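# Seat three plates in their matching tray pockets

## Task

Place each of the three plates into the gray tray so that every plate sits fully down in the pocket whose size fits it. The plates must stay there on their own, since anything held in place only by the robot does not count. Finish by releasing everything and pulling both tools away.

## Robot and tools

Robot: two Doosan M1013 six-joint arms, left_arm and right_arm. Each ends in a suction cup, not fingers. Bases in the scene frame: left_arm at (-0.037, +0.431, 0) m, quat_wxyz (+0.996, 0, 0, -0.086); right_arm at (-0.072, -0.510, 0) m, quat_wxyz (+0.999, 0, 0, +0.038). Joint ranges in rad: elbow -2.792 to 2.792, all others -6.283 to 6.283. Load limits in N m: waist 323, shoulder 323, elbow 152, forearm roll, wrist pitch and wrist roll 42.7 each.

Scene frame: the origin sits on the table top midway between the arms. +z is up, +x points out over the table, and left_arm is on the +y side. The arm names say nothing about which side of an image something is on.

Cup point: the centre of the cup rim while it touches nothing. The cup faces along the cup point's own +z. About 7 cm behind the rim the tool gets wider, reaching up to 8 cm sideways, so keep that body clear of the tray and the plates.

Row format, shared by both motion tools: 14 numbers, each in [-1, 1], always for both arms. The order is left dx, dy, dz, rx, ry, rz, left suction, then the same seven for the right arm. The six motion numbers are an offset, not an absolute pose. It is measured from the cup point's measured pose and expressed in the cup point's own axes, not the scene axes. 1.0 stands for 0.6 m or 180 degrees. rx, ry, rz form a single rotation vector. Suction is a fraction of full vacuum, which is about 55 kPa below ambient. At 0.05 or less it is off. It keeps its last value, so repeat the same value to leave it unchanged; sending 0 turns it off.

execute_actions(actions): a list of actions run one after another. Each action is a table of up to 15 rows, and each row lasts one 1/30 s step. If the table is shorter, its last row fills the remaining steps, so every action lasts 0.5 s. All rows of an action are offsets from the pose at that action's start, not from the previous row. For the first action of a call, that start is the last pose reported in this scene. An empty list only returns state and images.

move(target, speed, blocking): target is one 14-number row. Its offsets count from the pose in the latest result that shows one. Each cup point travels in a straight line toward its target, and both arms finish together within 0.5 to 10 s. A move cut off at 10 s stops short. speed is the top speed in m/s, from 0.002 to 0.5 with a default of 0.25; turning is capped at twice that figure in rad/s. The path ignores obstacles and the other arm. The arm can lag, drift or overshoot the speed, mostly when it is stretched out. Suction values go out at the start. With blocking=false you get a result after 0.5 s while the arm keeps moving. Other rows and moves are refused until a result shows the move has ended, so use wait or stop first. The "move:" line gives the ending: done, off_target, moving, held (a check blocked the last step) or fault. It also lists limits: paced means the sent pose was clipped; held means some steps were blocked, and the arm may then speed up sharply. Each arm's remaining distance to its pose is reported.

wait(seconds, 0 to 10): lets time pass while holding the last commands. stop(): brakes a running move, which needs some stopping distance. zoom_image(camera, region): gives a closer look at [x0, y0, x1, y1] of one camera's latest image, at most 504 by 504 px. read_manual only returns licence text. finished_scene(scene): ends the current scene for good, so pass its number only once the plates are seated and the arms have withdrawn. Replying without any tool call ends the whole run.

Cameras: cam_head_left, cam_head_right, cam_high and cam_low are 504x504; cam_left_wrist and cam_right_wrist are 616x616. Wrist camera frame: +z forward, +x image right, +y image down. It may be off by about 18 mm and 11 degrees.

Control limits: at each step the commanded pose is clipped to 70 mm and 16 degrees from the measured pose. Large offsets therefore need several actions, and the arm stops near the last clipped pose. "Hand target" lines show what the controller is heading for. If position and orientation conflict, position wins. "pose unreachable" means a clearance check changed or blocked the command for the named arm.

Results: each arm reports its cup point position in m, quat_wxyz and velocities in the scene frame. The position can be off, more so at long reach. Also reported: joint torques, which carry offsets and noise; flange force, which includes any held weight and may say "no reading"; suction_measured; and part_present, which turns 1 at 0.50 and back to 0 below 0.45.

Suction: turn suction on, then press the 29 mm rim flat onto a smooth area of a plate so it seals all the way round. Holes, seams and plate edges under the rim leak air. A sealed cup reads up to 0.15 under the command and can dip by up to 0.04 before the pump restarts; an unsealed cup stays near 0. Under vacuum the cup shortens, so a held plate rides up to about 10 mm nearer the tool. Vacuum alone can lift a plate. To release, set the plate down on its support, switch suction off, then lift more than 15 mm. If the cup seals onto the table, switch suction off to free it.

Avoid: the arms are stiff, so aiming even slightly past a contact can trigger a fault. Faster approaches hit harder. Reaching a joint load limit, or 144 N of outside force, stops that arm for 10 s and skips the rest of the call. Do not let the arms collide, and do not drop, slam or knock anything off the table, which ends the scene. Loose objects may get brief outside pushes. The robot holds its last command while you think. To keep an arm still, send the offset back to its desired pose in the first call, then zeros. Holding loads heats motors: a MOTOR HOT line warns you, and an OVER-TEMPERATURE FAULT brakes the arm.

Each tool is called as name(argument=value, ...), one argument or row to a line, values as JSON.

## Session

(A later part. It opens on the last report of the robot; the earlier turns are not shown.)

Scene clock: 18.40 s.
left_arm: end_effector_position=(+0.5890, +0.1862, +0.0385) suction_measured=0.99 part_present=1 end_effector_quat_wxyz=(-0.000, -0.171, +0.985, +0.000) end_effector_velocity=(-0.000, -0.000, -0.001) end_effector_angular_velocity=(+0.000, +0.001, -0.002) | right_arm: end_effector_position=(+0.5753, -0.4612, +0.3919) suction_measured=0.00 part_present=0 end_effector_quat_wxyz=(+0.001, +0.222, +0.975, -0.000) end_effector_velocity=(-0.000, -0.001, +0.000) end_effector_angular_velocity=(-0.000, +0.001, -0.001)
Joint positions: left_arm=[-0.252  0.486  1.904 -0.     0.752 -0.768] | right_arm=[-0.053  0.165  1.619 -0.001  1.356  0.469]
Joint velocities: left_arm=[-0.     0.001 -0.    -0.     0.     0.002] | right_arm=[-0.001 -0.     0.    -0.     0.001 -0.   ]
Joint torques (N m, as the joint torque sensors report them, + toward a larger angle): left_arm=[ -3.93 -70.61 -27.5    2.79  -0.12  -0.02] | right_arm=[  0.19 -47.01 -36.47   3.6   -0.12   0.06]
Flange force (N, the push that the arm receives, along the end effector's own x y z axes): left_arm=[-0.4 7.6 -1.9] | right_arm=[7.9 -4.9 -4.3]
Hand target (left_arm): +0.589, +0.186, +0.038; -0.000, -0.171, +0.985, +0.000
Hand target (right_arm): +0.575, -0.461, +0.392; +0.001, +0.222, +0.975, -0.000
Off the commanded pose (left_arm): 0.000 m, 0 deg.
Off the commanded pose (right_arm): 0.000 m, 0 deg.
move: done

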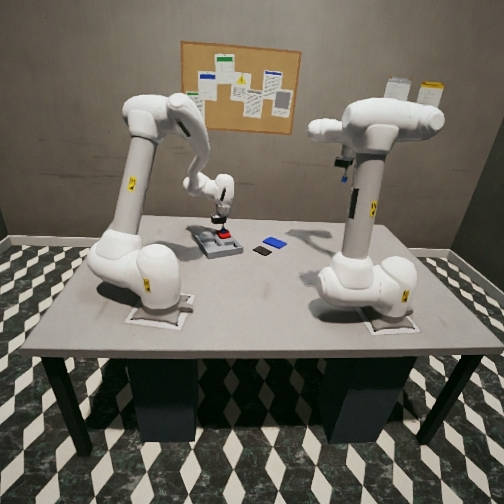

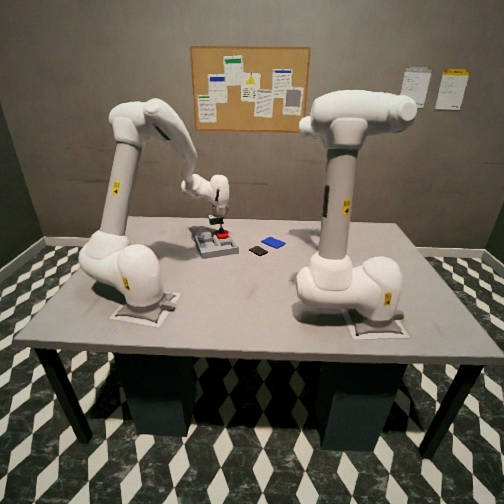

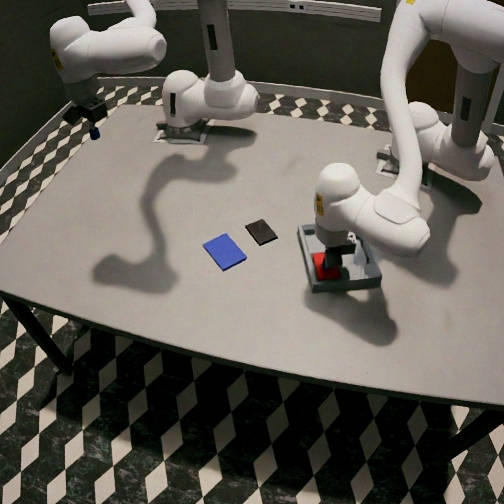

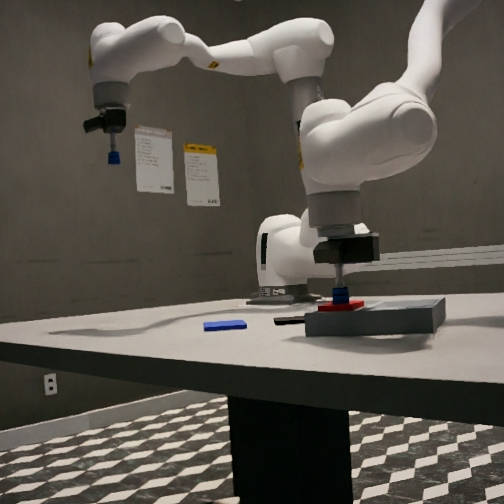

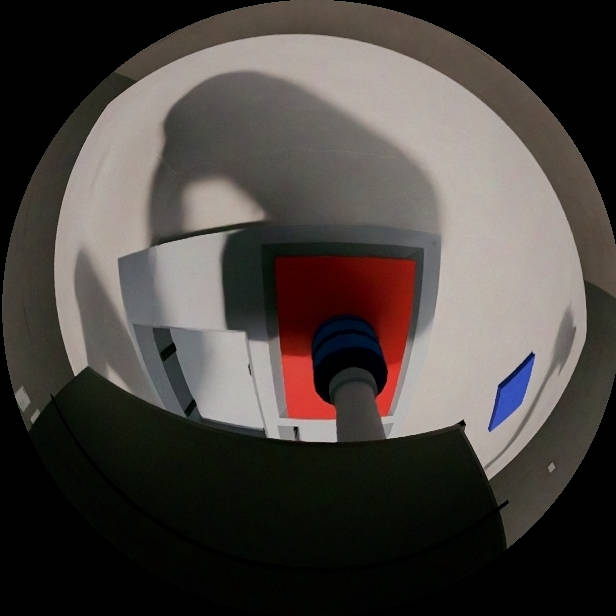

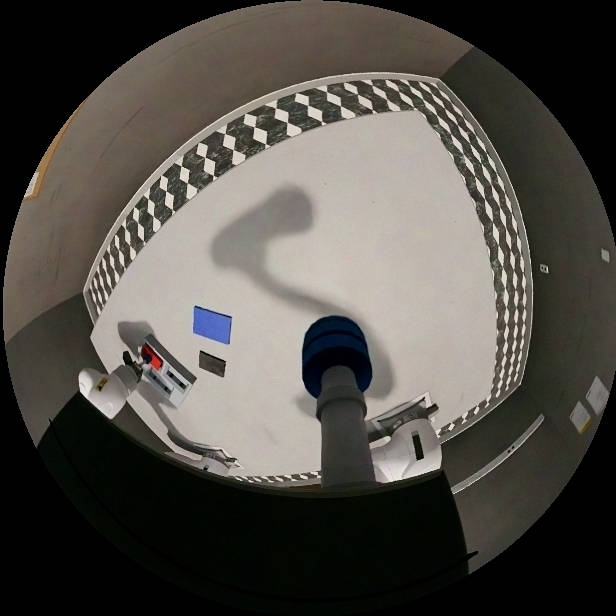

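move(
  target=[0.002,0,0.02,0,0,0,1,0,0,0,0,0,0,0],
  speed=0.02,
)

move(
  target=[0,0,0.02,0,0,0,1,0,0,0,0,0,0,0],
  speed=0.015,
)

Scene clock: 21.20 s.
left_arm: end_effector_position=(+0.5878, +0.1858, +0.0265) suction_measured=0.99 part_present=1 end_effector_quat_wxyz=(-0.000, -0.171, +0.985, +0.000) end_effector_velocity=(-0.000, -0.000, +0.000) end_effector_angular_velocity=(+0.000, +0.001, -0.001) | right_arm: end_effector_position=(+0.5753, -0.4612, +0.3919) suction_measured=0.00 part_present=0 end_effector_quat_wxyz=(+0.001, +0.222, +0.975, -0.000) end_effector_velocity=(+0.000, -0.001, +0.000) end_effector_angular_velocity=(+0.000, -0.000, -0.000)
Joint positions: left_arm=[-0.253  0.5    1.911 -0.     0.731 -0.769] | right_arm=[-0.053  0.165  1.619 -0.001  1.356  0.469]
Joint velocities: left_arm=[-0.001 -0.    -0.     0.     0.001  0.   ] | right_arm=[-0.001  0.    -0.001  0.     0.    -0.001]
Joint torques (N m, as the joint torque sensors report them, + toward a larger angle): left_arm=[ -3.4  -72.58 -27.94   2.78  -0.01  -0.1 ] | right_arm=[ -0.98 -48.09 -36.33   3.68  -0.26  -0.01]
Flange force (N, the push that the arm receives, along the end effector's own x y z axes): left_arm=[0.8 7.4 -0.6] | right_arm=[6.8 -2.2 -4.3]
Hand target (left_arm): +0.588, +0.186, +0.026; -0.000, -0.171, +0.985, +0.000
Hand target (right_arm): +0.575, -0.461, +0.392; +0.001, +0.222, +0.975, -0.000
Off the commanded pose (left_arm): 0.000 m, 0 deg.
Off the commanded pose (right_arm): 0.000 m, 0 deg.
move: done

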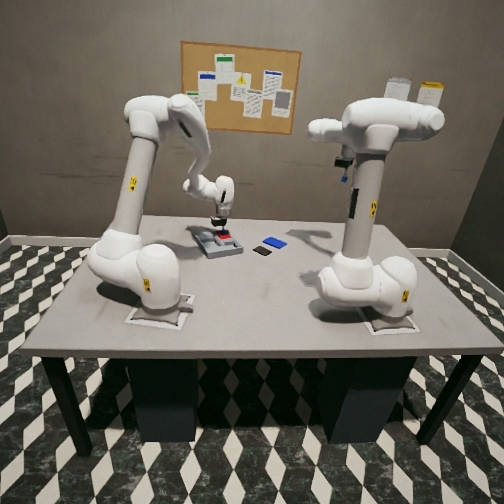

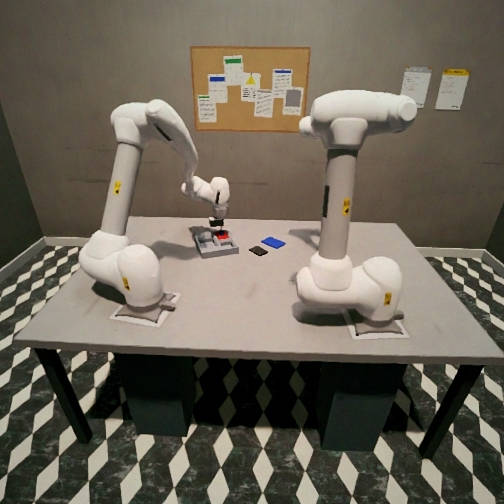

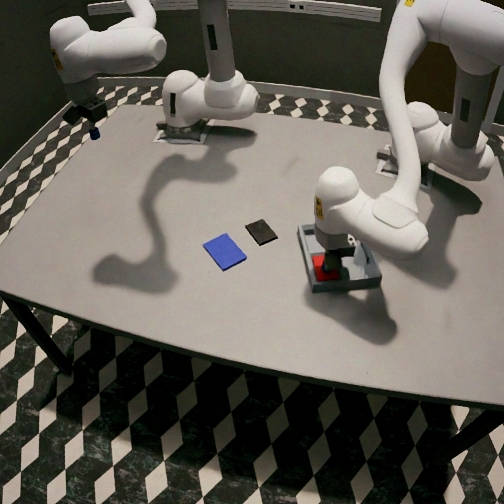

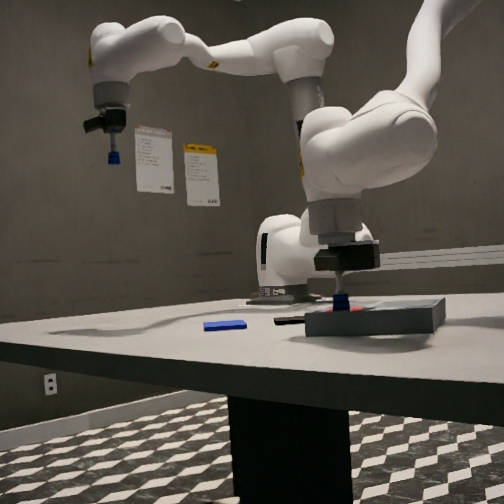

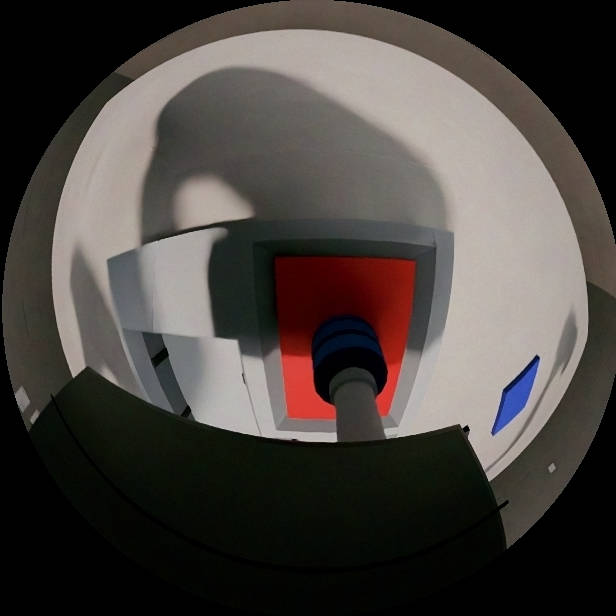

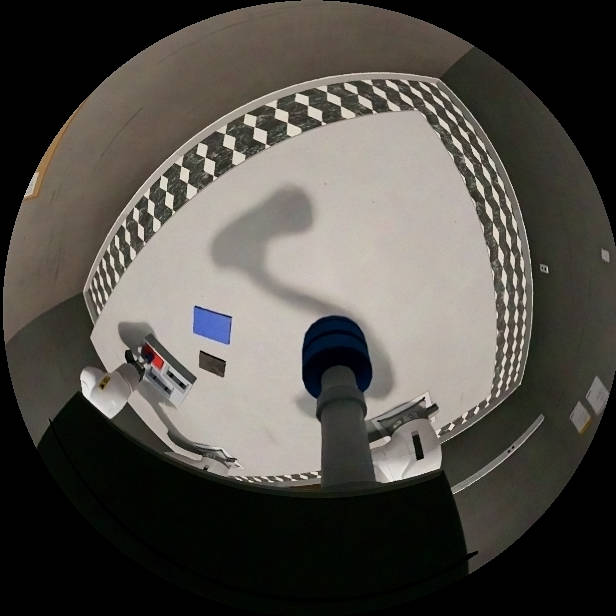

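Scene clock: 22.23 s.
left_arm: end_effector_position=(+0.5878, +0.1858, +0.0145) suction_measured=0.99 part_present=1 end_effector_quat_wxyz=(-0.000, -0.171, +0.985, +0.000) end_effector_velocity=(+0.001, -0.000, +0.001) end_effector_angular_velocity=(-0.001, -0.003, -0.001) | right_arm: end_effector_position=(+0.5753, -0.4612, +0.3919) suction_measured=0.00 part_present=0 end_effector_quat_wxyz=(+0.001, +0.222, +0.975, -0.000) end_effector_velocity=(+0.000, -0.000, +0.000) end_effector_angular_velocity=(+0.000, -0.001, +0.001)
Joint positions: left_arm=[-0.253  0.516  1.916 -0.     0.711 -0.769] | right_arm=[-0.053  0.165  1.619 -0.001  1.356  0.469]
Joint velocities: left_arm=[ 0.    -0.001 -0.     0.    -0.001  0.001] | right_arm=[-0.    -0.    -0.     0.    -0.001 -0.001]
Joint torques (N m, as the joint torque sensors report them, + toward a larger angle): left_arm=[ -3.84 -72.97 -25.69   2.85   0.07   0.02] | right_arm=[ -0.92 -47.44 -36.48   3.68  -0.19   0.12]
Flange force (N, the push that the arm receives, along the end effector's own x y z axes): left_arm=[-1.8 6.2 -1.8] | right_arm=[7.5 -3.3 -4.2]
Hand target (left_arm): +0.588, +0.186, +0.015; -0.000, -0.171, +0.985, +0.000
Hand target (right_arm): +0.575, -0.461, +0.392; +0.001, +0.222, +0.975, -0.000
Off the commanded pose (left_arm): 0.000 m, 0 deg.
Off the commanded pose (right_arm): 0.000 m, 0 deg.
move: done

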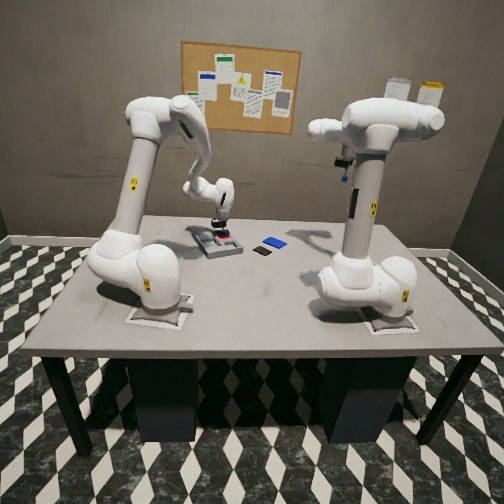

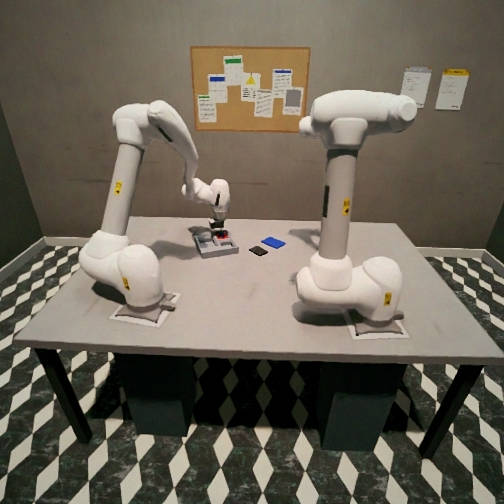

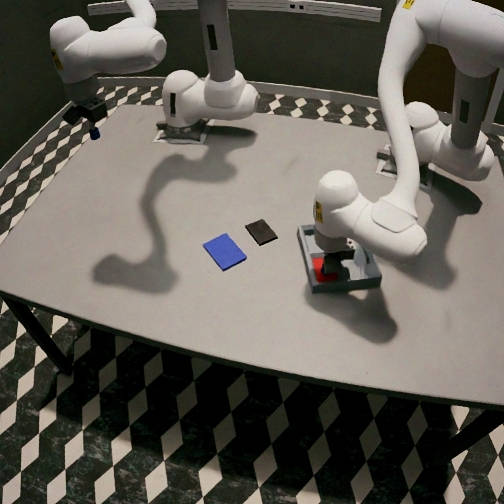

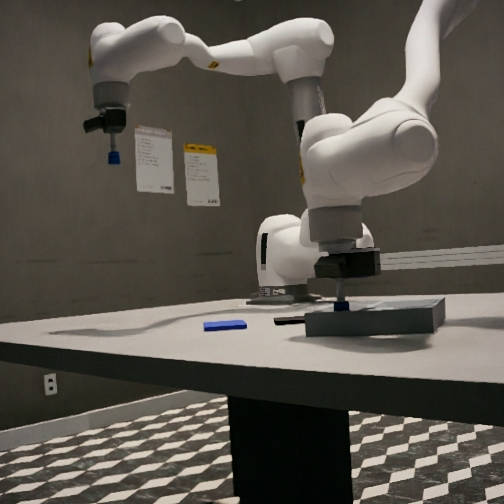

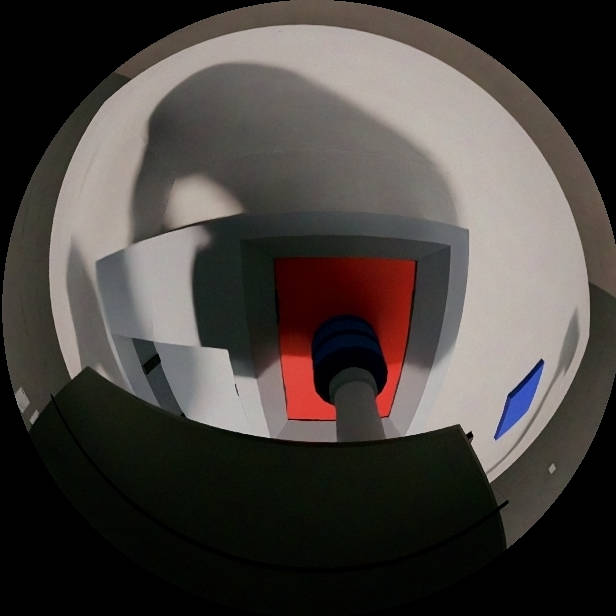

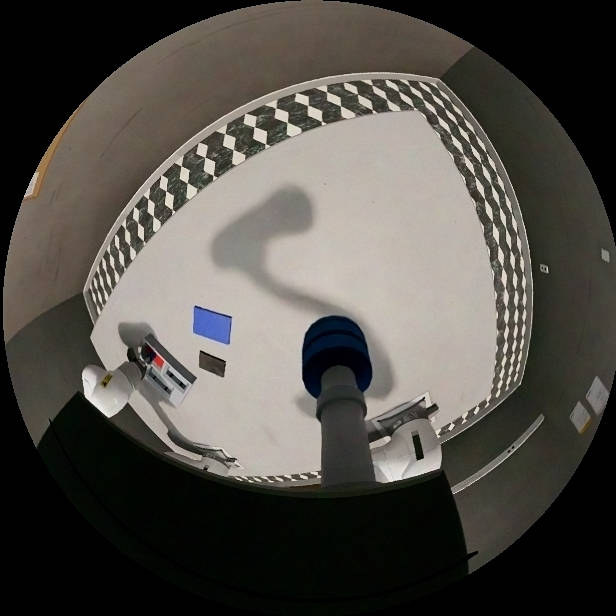

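move(
  target=[0.001,0,0.006,0,0,0,1,0,0,0,0,0,0,0],
  speed=0.01,
)

Scene clock: 24.23 s.
left_arm: end_effector_position=(+0.5873, +0.1856, +0.0109) suction_measured=0.99 part_present=1 end_effector_quat_wxyz=(-0.000, -0.171, +0.985, +0.000) end_effector_velocity=(-0.000, -0.000, -0.000) end_effector_angular_velocity=(+0.000, +0.000, -0.000) | right_arm: end_effector_position=(+0.5753, -0.4612, +0.3919) suction_measured=0.00 part_present=0 end_effector_quat_wxyz=(+0.001, +0.222, +0.975, -0.000) end_effector_velocity=(-0.000, -0.000, +0.000) end_effector_angular_velocity=(+0.000, -0.000, -0.001)
Joint positions: left_arm=[-0.254  0.52   1.918 -0.     0.704 -0.77 ] | right_arm=[-0.053  0.165  1.619 -0.001  1.356  0.469]
Joint velocities: left_arm=[-0.     0.001 -0.    -0.    -0.    -0.   ] | right_arm=[-0. -0. -0.  0.  0.  0.]
Joint torques (N m, as the joint torque sensors report them, + toward a larger angle): left_arm=[ -2.92 -73.66 -24.58   2.79   0.2   -0.07] | right_arm=[ -0.42 -48.27 -36.25   3.58  -0.19   0.08]
Flange force (N, the push that the arm receives, along the end effector's own x y z axes): left_arm=[-2.8 3.5 -0.7] | right_arm=[6.1 -2.8 -4.1]
Hand target (left_arm): +0.587, +0.186, +0.011; -0.000, -0.171, +0.985, +0.000
Hand target (right_arm): +0.575, -0.461, +0.392; +0.001, +0.222, +0.975, -0.000
Off the commanded pose (left_arm): 0.000 m, 0 deg.
Off the commanded pose (right_arm): 0.000 m, 0 deg.
move: done

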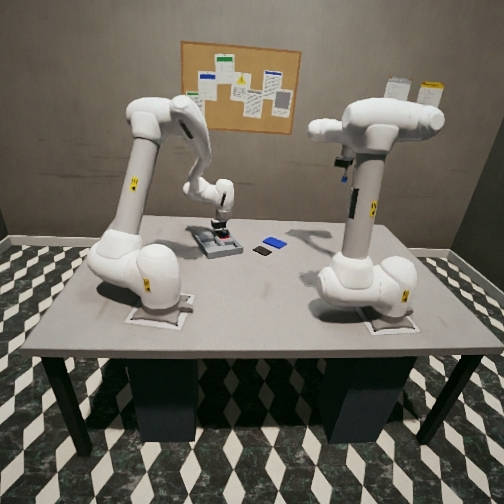

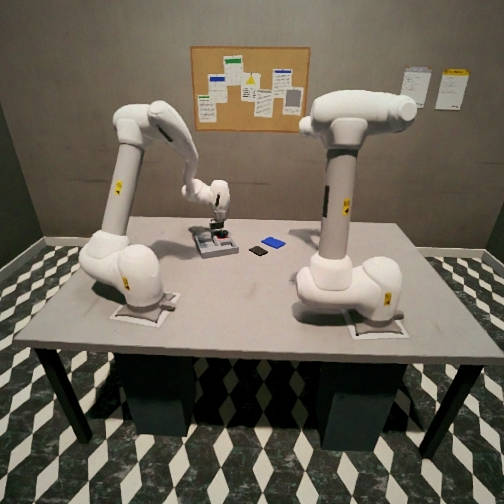

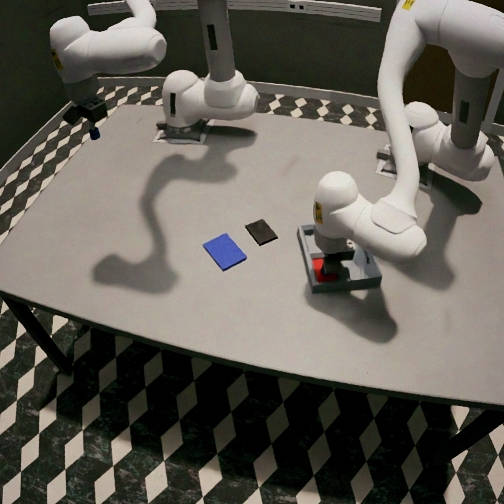

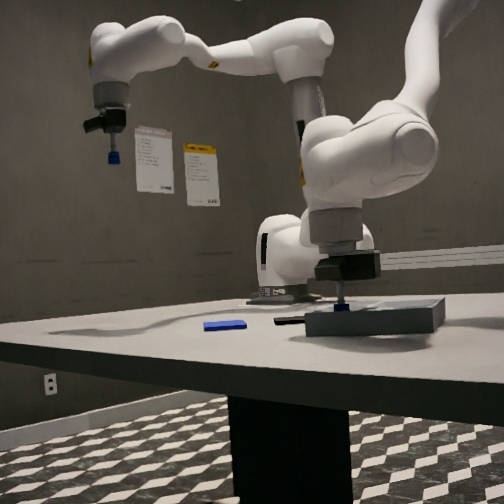

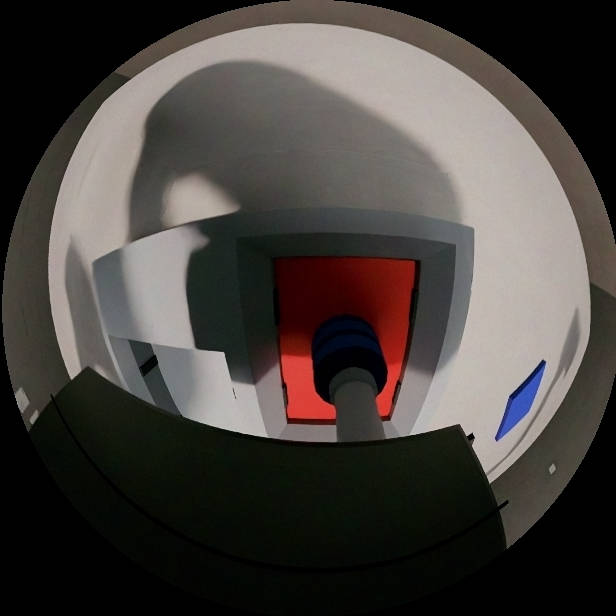

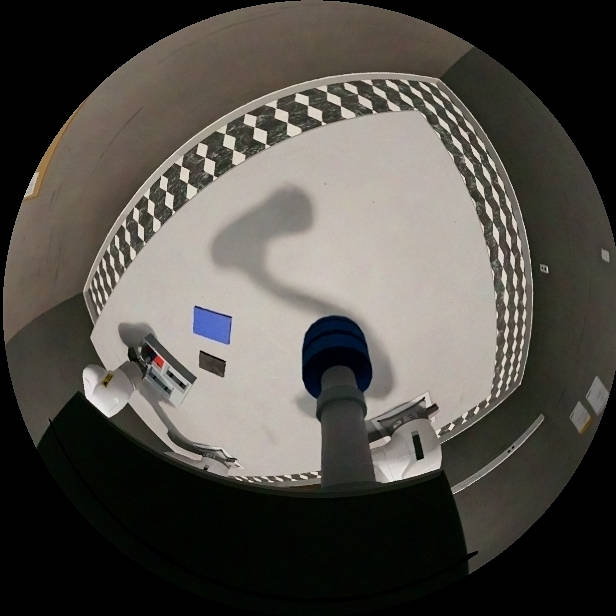

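With suction off, the cup's spring gives a gentler way to sense the floor.

move(
  target=[0,0,0.005,0,0,0,0,0,0,0,0,0,0,0],
  speed=0.006,
)

Scene clock: 26.10 s.
left_arm: end_effector_position=(+0.5873, +0.1856, +0.0079) suction_measured=0.00 part_present=0 end_effector_quat_wxyz=(-0.000, -0.171, +0.985, +0.000) end_effector_velocity=(+0.001, +0.000, +0.001) end_effector_angular_velocity=(-0.001, -0.002, +0.001) | right_arm: end_effector_position=(+0.5753, -0.4612, +0.3919) suction_measured=0.00 part_present=0 end_effector_quat_wxyz=(+0.001, +0.222, +0.975, -0.000) end_effector_velocity=(-0.000, +0.001, +0.001) end_effector_angular_velocity=(-0.000, -0.001, +0.002)
Joint positions: left_arm=[-0.254  0.524  1.919 -0.     0.7   -0.77 ] | right_arm=[-0.053  0.165  1.619 -0.001  1.356  0.469]
Joint velocities: left_arm=[ 0.001 -0.001 -0.     0.    -0.001 -0.   ] | right_arm=[ 0.001 -0.001  0.    -0.     0.    -0.   ]
Joint torques (N m, as the joint torque sensors report them, + toward a larger angle): left_arm=[ -1.31 -70.58 -24.26   2.59  -0.34  -0.2 ] | right_arm=[ -0.07 -48.03 -36.4    3.82  -0.23   0.15]
Flange force (N, the push that the arm receives, along the end effector's own x y z axes): left_arm=[0.9 3.8 -6.0] | right_arm=[6.3 -3.7 -4.0]
Hand target (left_arm): +0.587, +0.186, +0.008; -0.000, -0.171, +0.985, +0.000
Hand target (right_arm): +0.575, -0.461, +0.392; +0.001, +0.222, +0.975, -0.000
Off the commanded pose (left_arm): 0.000 m, 0 deg.
Off the commanded pose (right_arm): 0.000 m, 0 deg.
move: done

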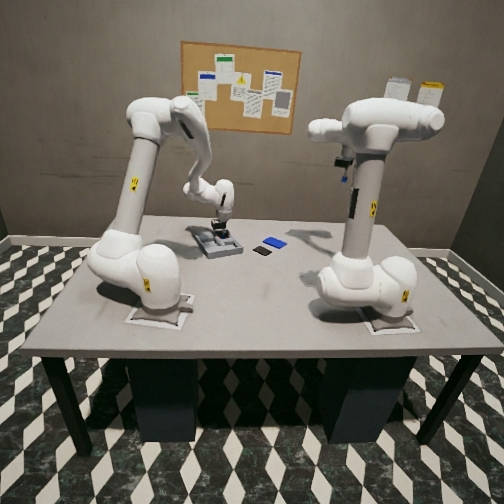

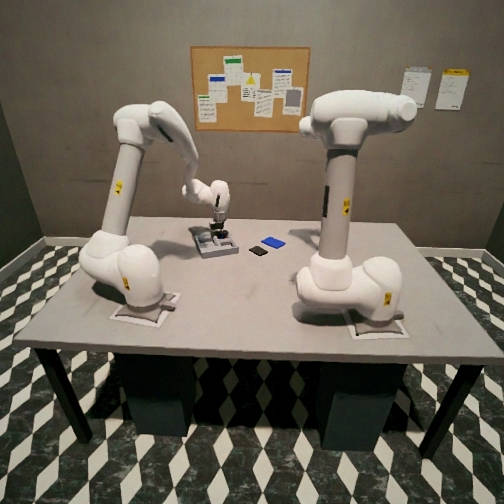

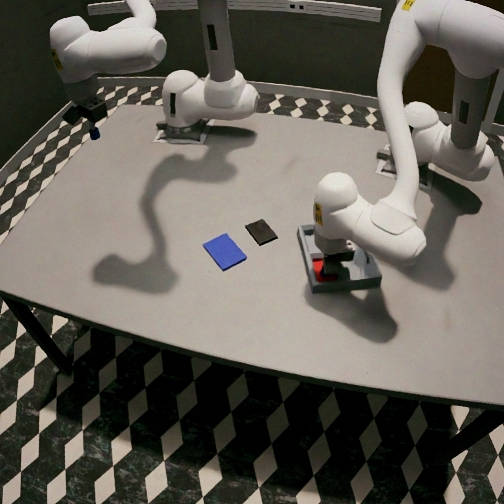

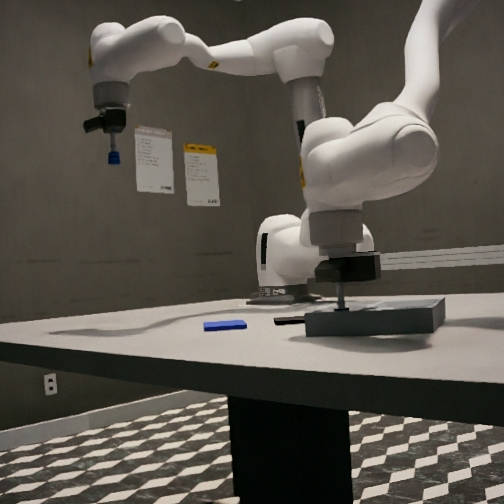

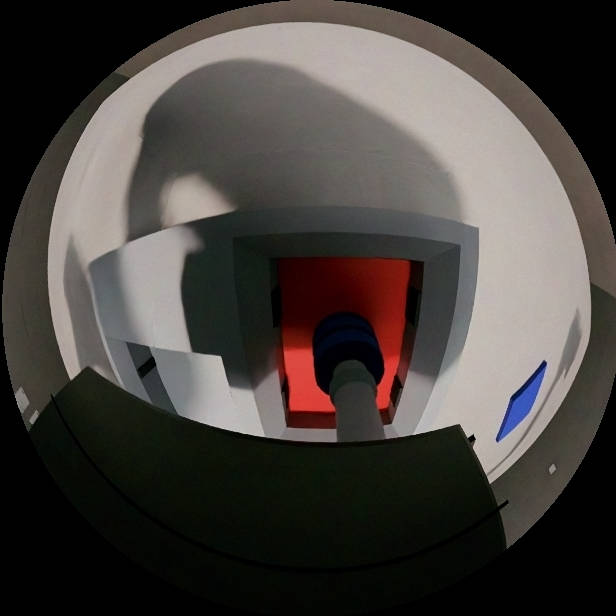

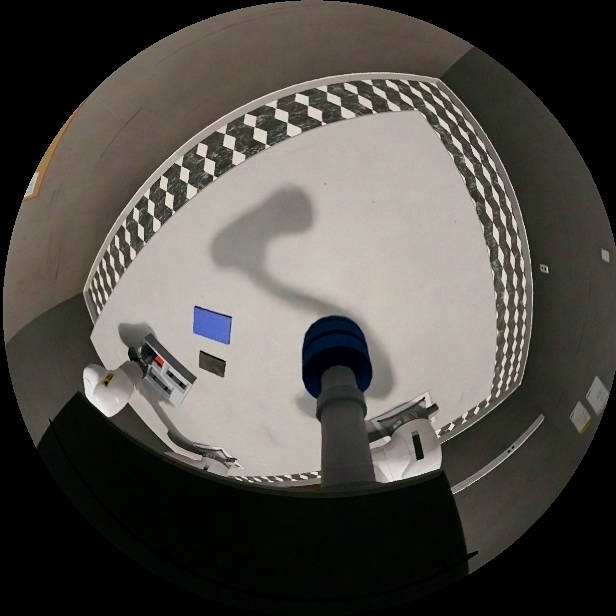

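move(
  target=[0,0,0.005,0,0,0,0,0,0,0,0,0,0,0],
  speed=0.01,
)

move(
  target=[0,0,-0.1,0,0,0,0,0,0,0,0,0,0,0],
)

move(
  target=[0.32,-0.26,0,0,0,-0.11,0,0,0,0,0,0,0,0],
)

Scene clock: 29.30 s.
left_arm: end_effector_position=(+0.5873, +0.1856, +0.0049) suction_measured=0.00 part_present=0 end_effector_quat_wxyz=(-0.000, -0.171, +0.985, +0.000) end_effector_velocity=(+0.000, +0.000, -0.000) end_effector_angular_velocity=(+0.000, +0.000, -0.001) | right_arm: end_effector_position=(+0.5753, -0.4612, +0.3919) suction_measured=0.00 part_present=0 end_effector_quat_wxyz=(+0.001, +0.222, +0.975, -0.000) end_effector_velocity=(+0.000, +0.000, +0.000) end_effector_angular_velocity=(-0.001, +0.000, -0.000)
Joint positions: left_arm=[-0.254  0.528  1.92  -0.     0.695 -0.77 ] | right_arm=[-0.053  0.165  1.619 -0.001  1.356  0.469]
Joint velocities: left_arm=[ 0.     0.    -0.     0.     0.     0.001] | right_arm=[ 0.     0.    -0.001 -0.001  0.001  0.001]
Joint torques (N m, as the joint torque sensors report them, + toward a larger angle): left_arm=[ -4.07 -68.53 -23.93   2.56  -0.28  -0.22] | right_arm=[ -0.21 -48.6  -36.56   3.68  -0.26   0.06]
Flange force (N, the push that the arm receives, along the end effector's own x y z axes): left_arm=[-0.6 8.1 -8.7] | right_arm=[5.8 -3.0 -3.8]
Hand target (left_arm): +0.587, +0.186, +0.005; -0.000, -0.171, +0.985, +0.000
Hand target (right_arm): +0.575, -0.461, +0.392; +0.001, +0.222, +0.975, -0.000
Off the commanded pose (left_arm): 0.000 m, 0 deg.
Off the commanded pose (right_arm): 0.000 m, 0 deg.
move: done

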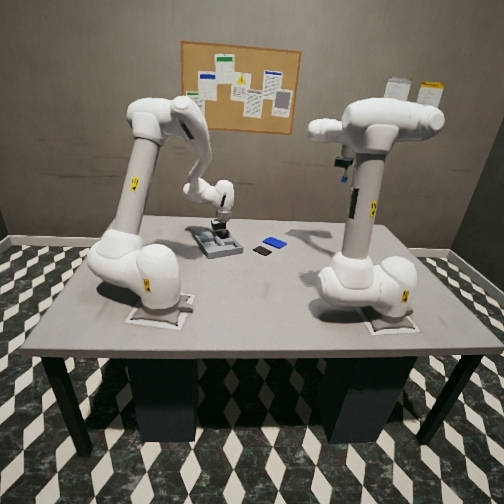

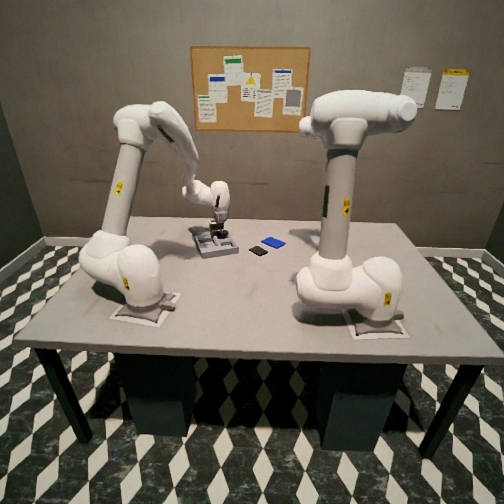

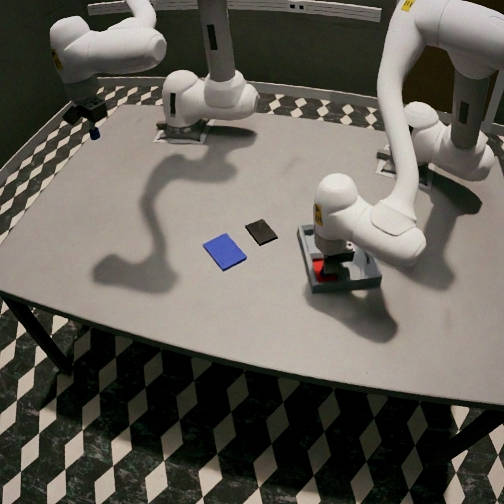

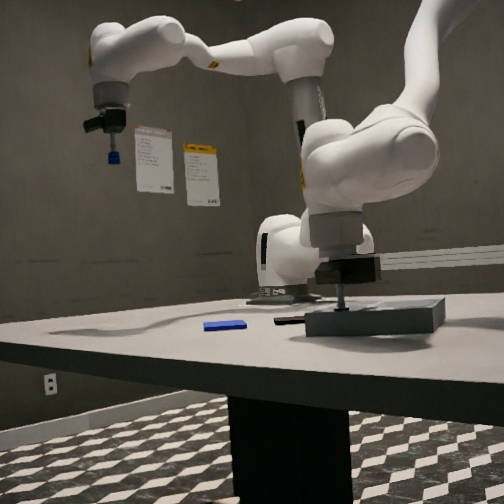

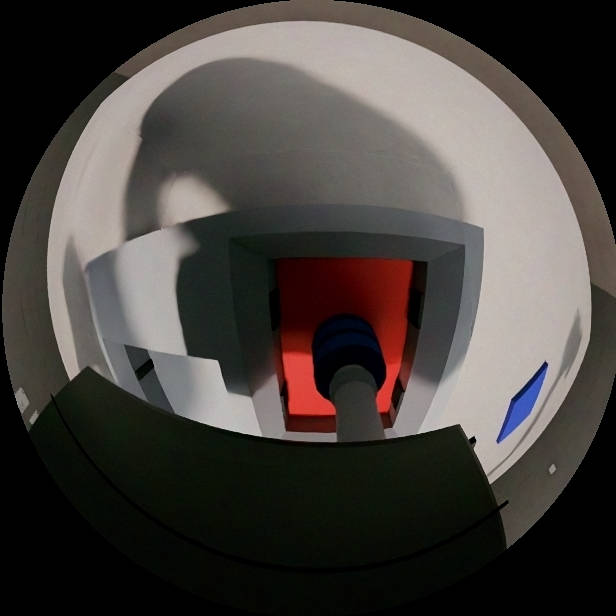

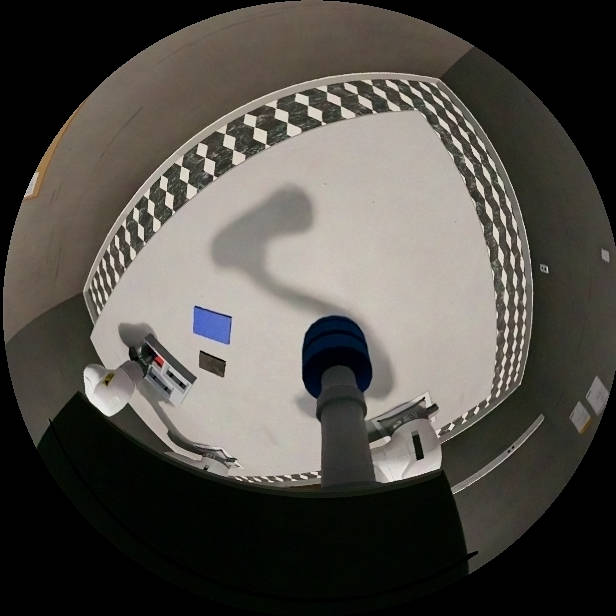

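Scene clock: 30.03 s.
left_arm: end_effector_position=(+0.5873, +0.1856, +0.0649) suction_measured=0.00 part_present=0 end_effector_quat_wxyz=(-0.000, -0.171, +0.985, +0.000) end_effector_velocity=(+0.001, -0.000, +0.001) end_effector_angular_velocity=(-0.001, -0.002, +0.001) | right_arm: end_effector_position=(+0.5753, -0.4612, +0.3919) suction_measured=0.00 part_present=0 end_effector_quat_wxyz=(+0.001, +0.222, +0.975, -0.000) end_effector_velocity=(+0.000, -0.002, -0.001) end_effector_angular_velocity=(-0.000, +0.002, -0.004)
Joint positions: left_arm=[-0.254  0.452  1.895 -0.     0.795 -0.77 ] | right_arm=[-0.053  0.165  1.619 -0.001  1.356  0.469]
Joint velocities: left_arm=[ 0.    -0.001 -0.001 -0.    -0.    -0.   ] | right_arm=[-0.003  0.001  0.001 -0.    -0.     0.001]
Joint torques (N m, as the joint torque sensors report them, + toward a larger angle): left_arm=[ -2.75 -67.51 -28.44   3.04  -0.18  -0.05] | right_arm=[  0.72 -47.07 -36.41   3.75  -0.25   0.04]
Flange force (N, the push that the arm receives, along the end effector's own x y z axes): left_arm=[1.5 6.6 -3.6] | right_arm=[6.0 -5.6 -3.9]
Hand target (left_arm): +0.587, +0.186, +0.065; -0.000, -0.171, +0.985, +0.000
Hand target (right_arm): +0.575, -0.461, +0.392; +0.001, +0.222, +0.975, -0.000
Off the commanded pose (left_arm): 0.000 m, 0 deg.
Off the commanded pose (right_arm): 0.000 m, 0 deg.
move: done

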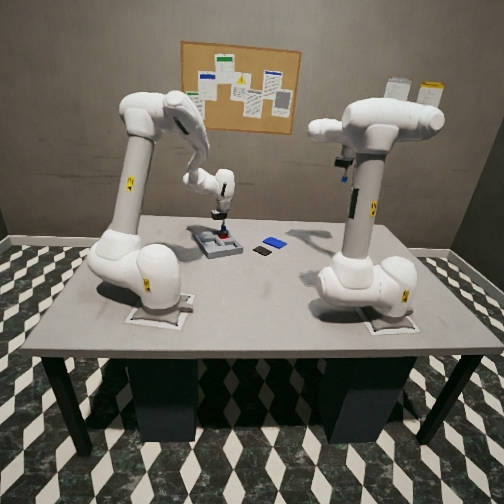

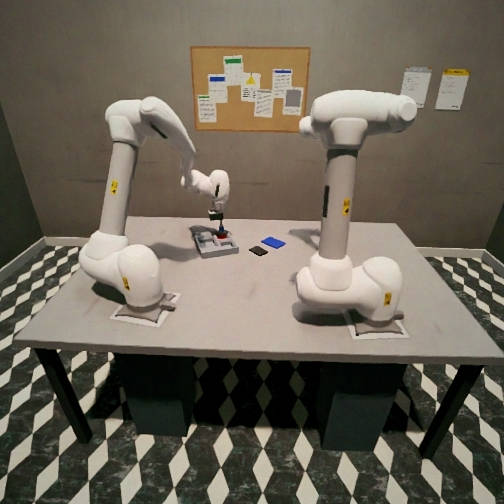

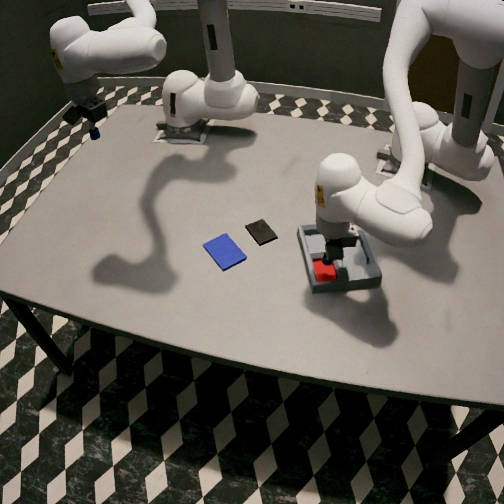

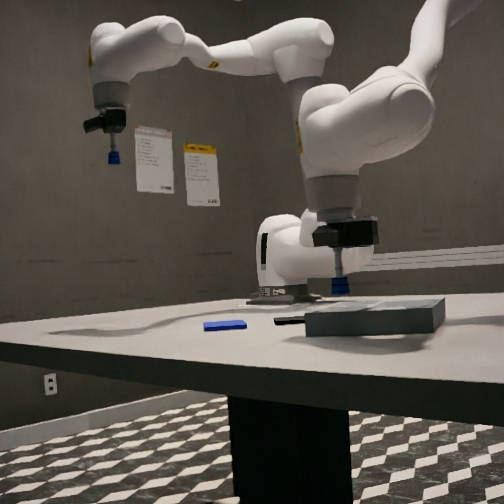

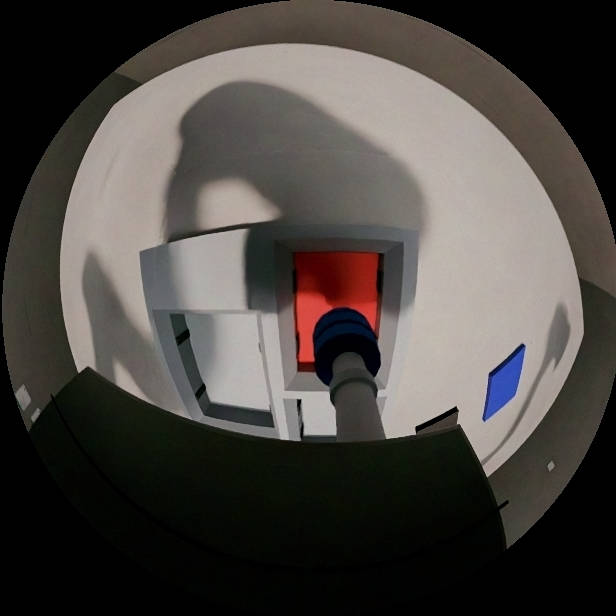

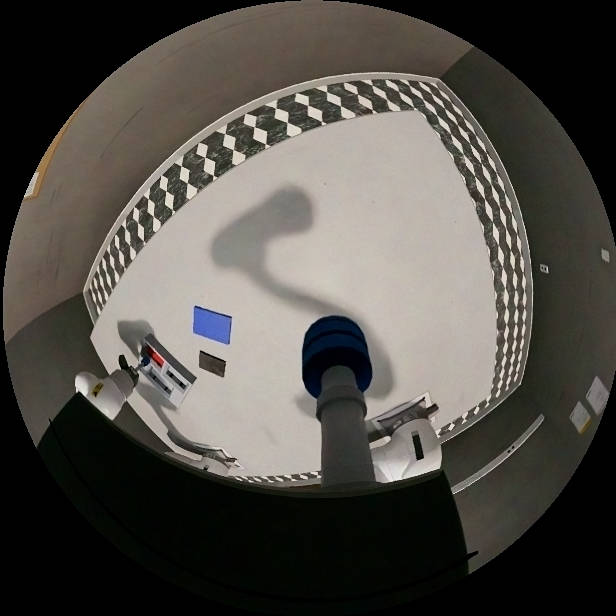

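Scene clock: 31.40 s.
left_arm: end_effector_position=(+0.4590, -0.0258, +0.0649) suction_measured=0.00 part_present=0 end_effector_quat_wxyz=(-0.000, -0.338, +0.941, +0.000) end_effector_velocity=(-0.000, -0.001, +0.001) end_effector_angular_velocity=(-0.001, -0.001, -0.002) | right_arm: end_effector_position=(+0.5753, -0.4612, +0.3919) suction_measured=0.00 part_present=0 end_effector_quat_wxyz=(+0.001, +0.222, +0.975, -0.000) end_effector_velocity=(+0.000, +0.000, +0.001) end_effector_angular_velocity=(-0.000, -0.001, +0.000)
Joint positions: left_arm=[-0.623  0.457  1.888 -0.     0.798 -1.485] | right_arm=[-0.053  0.165  1.619 -0.001  1.356  0.469]
Joint velocities: left_arm=[-0.001 -0.002 -0.     0.     0.001  0.001] | right_arm=[ 0.001 -0.001 -0.001 -0.001  0.     0.   ]
Joint torques (N m, as the joint torque sensors report them, + toward a larger angle): left_arm=[ -5.53 -70.23 -29.63   3.07  -0.36  -0.54] | right_arm=[  0.18 -48.1  -36.08   3.81  -0.25   0.07]
Flange force (N, the push that the arm receives, along the end effector's own x y z axes): left_arm=[-8.1 7.0 -2.1] | right_arm=[5.8 -3.5 -4.7]
Hand target (left_arm): +0.459, -0.026, +0.065; -0.000, -0.338, +0.941, +0.000
Hand target (right_arm): +0.575, -0.461, +0.392; +0.001, +0.222, +0.975, -0.000
Off the commanded pose (left_arm): 0.000 m, 0 deg.
Off the commanded pose (right_arm): 0.000 m, 0 deg.
move: done

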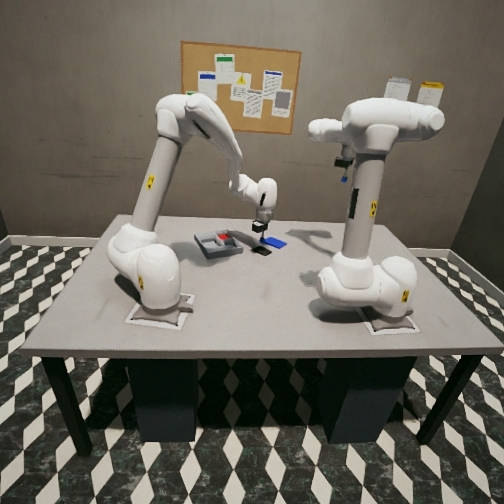

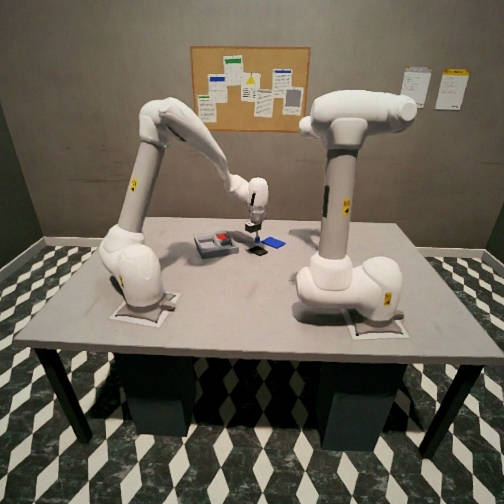

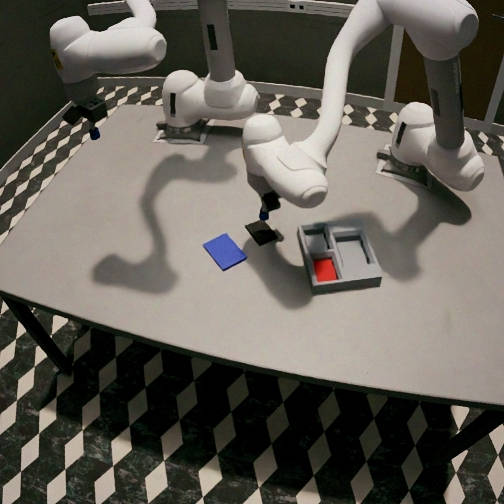

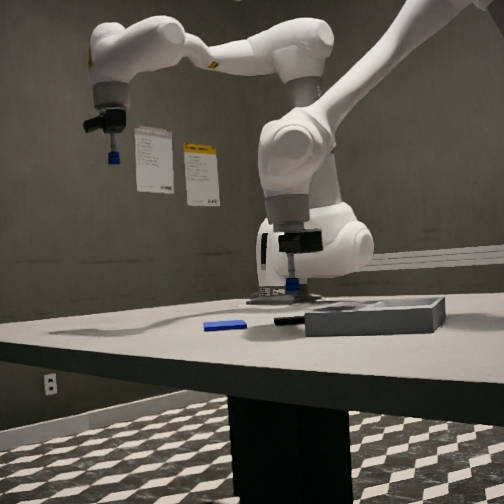

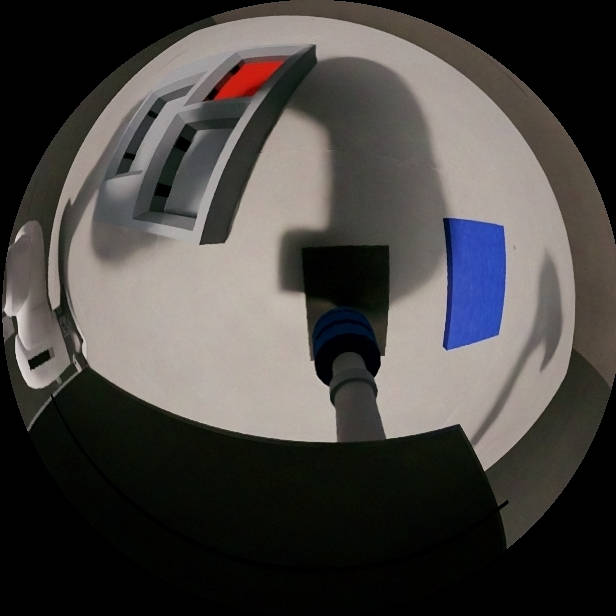

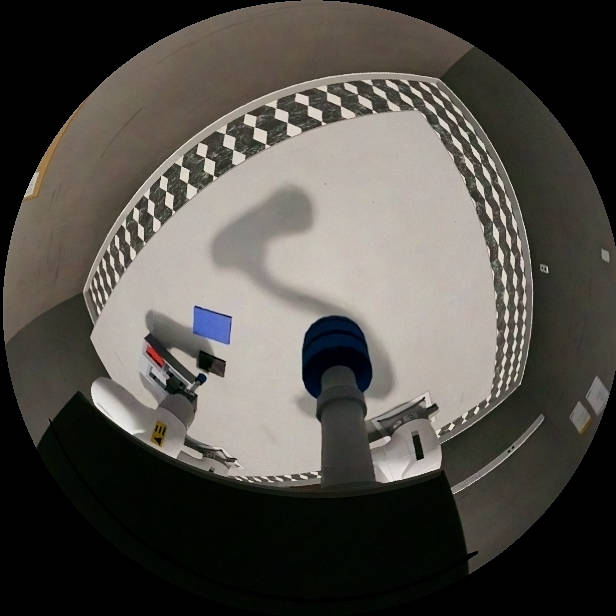

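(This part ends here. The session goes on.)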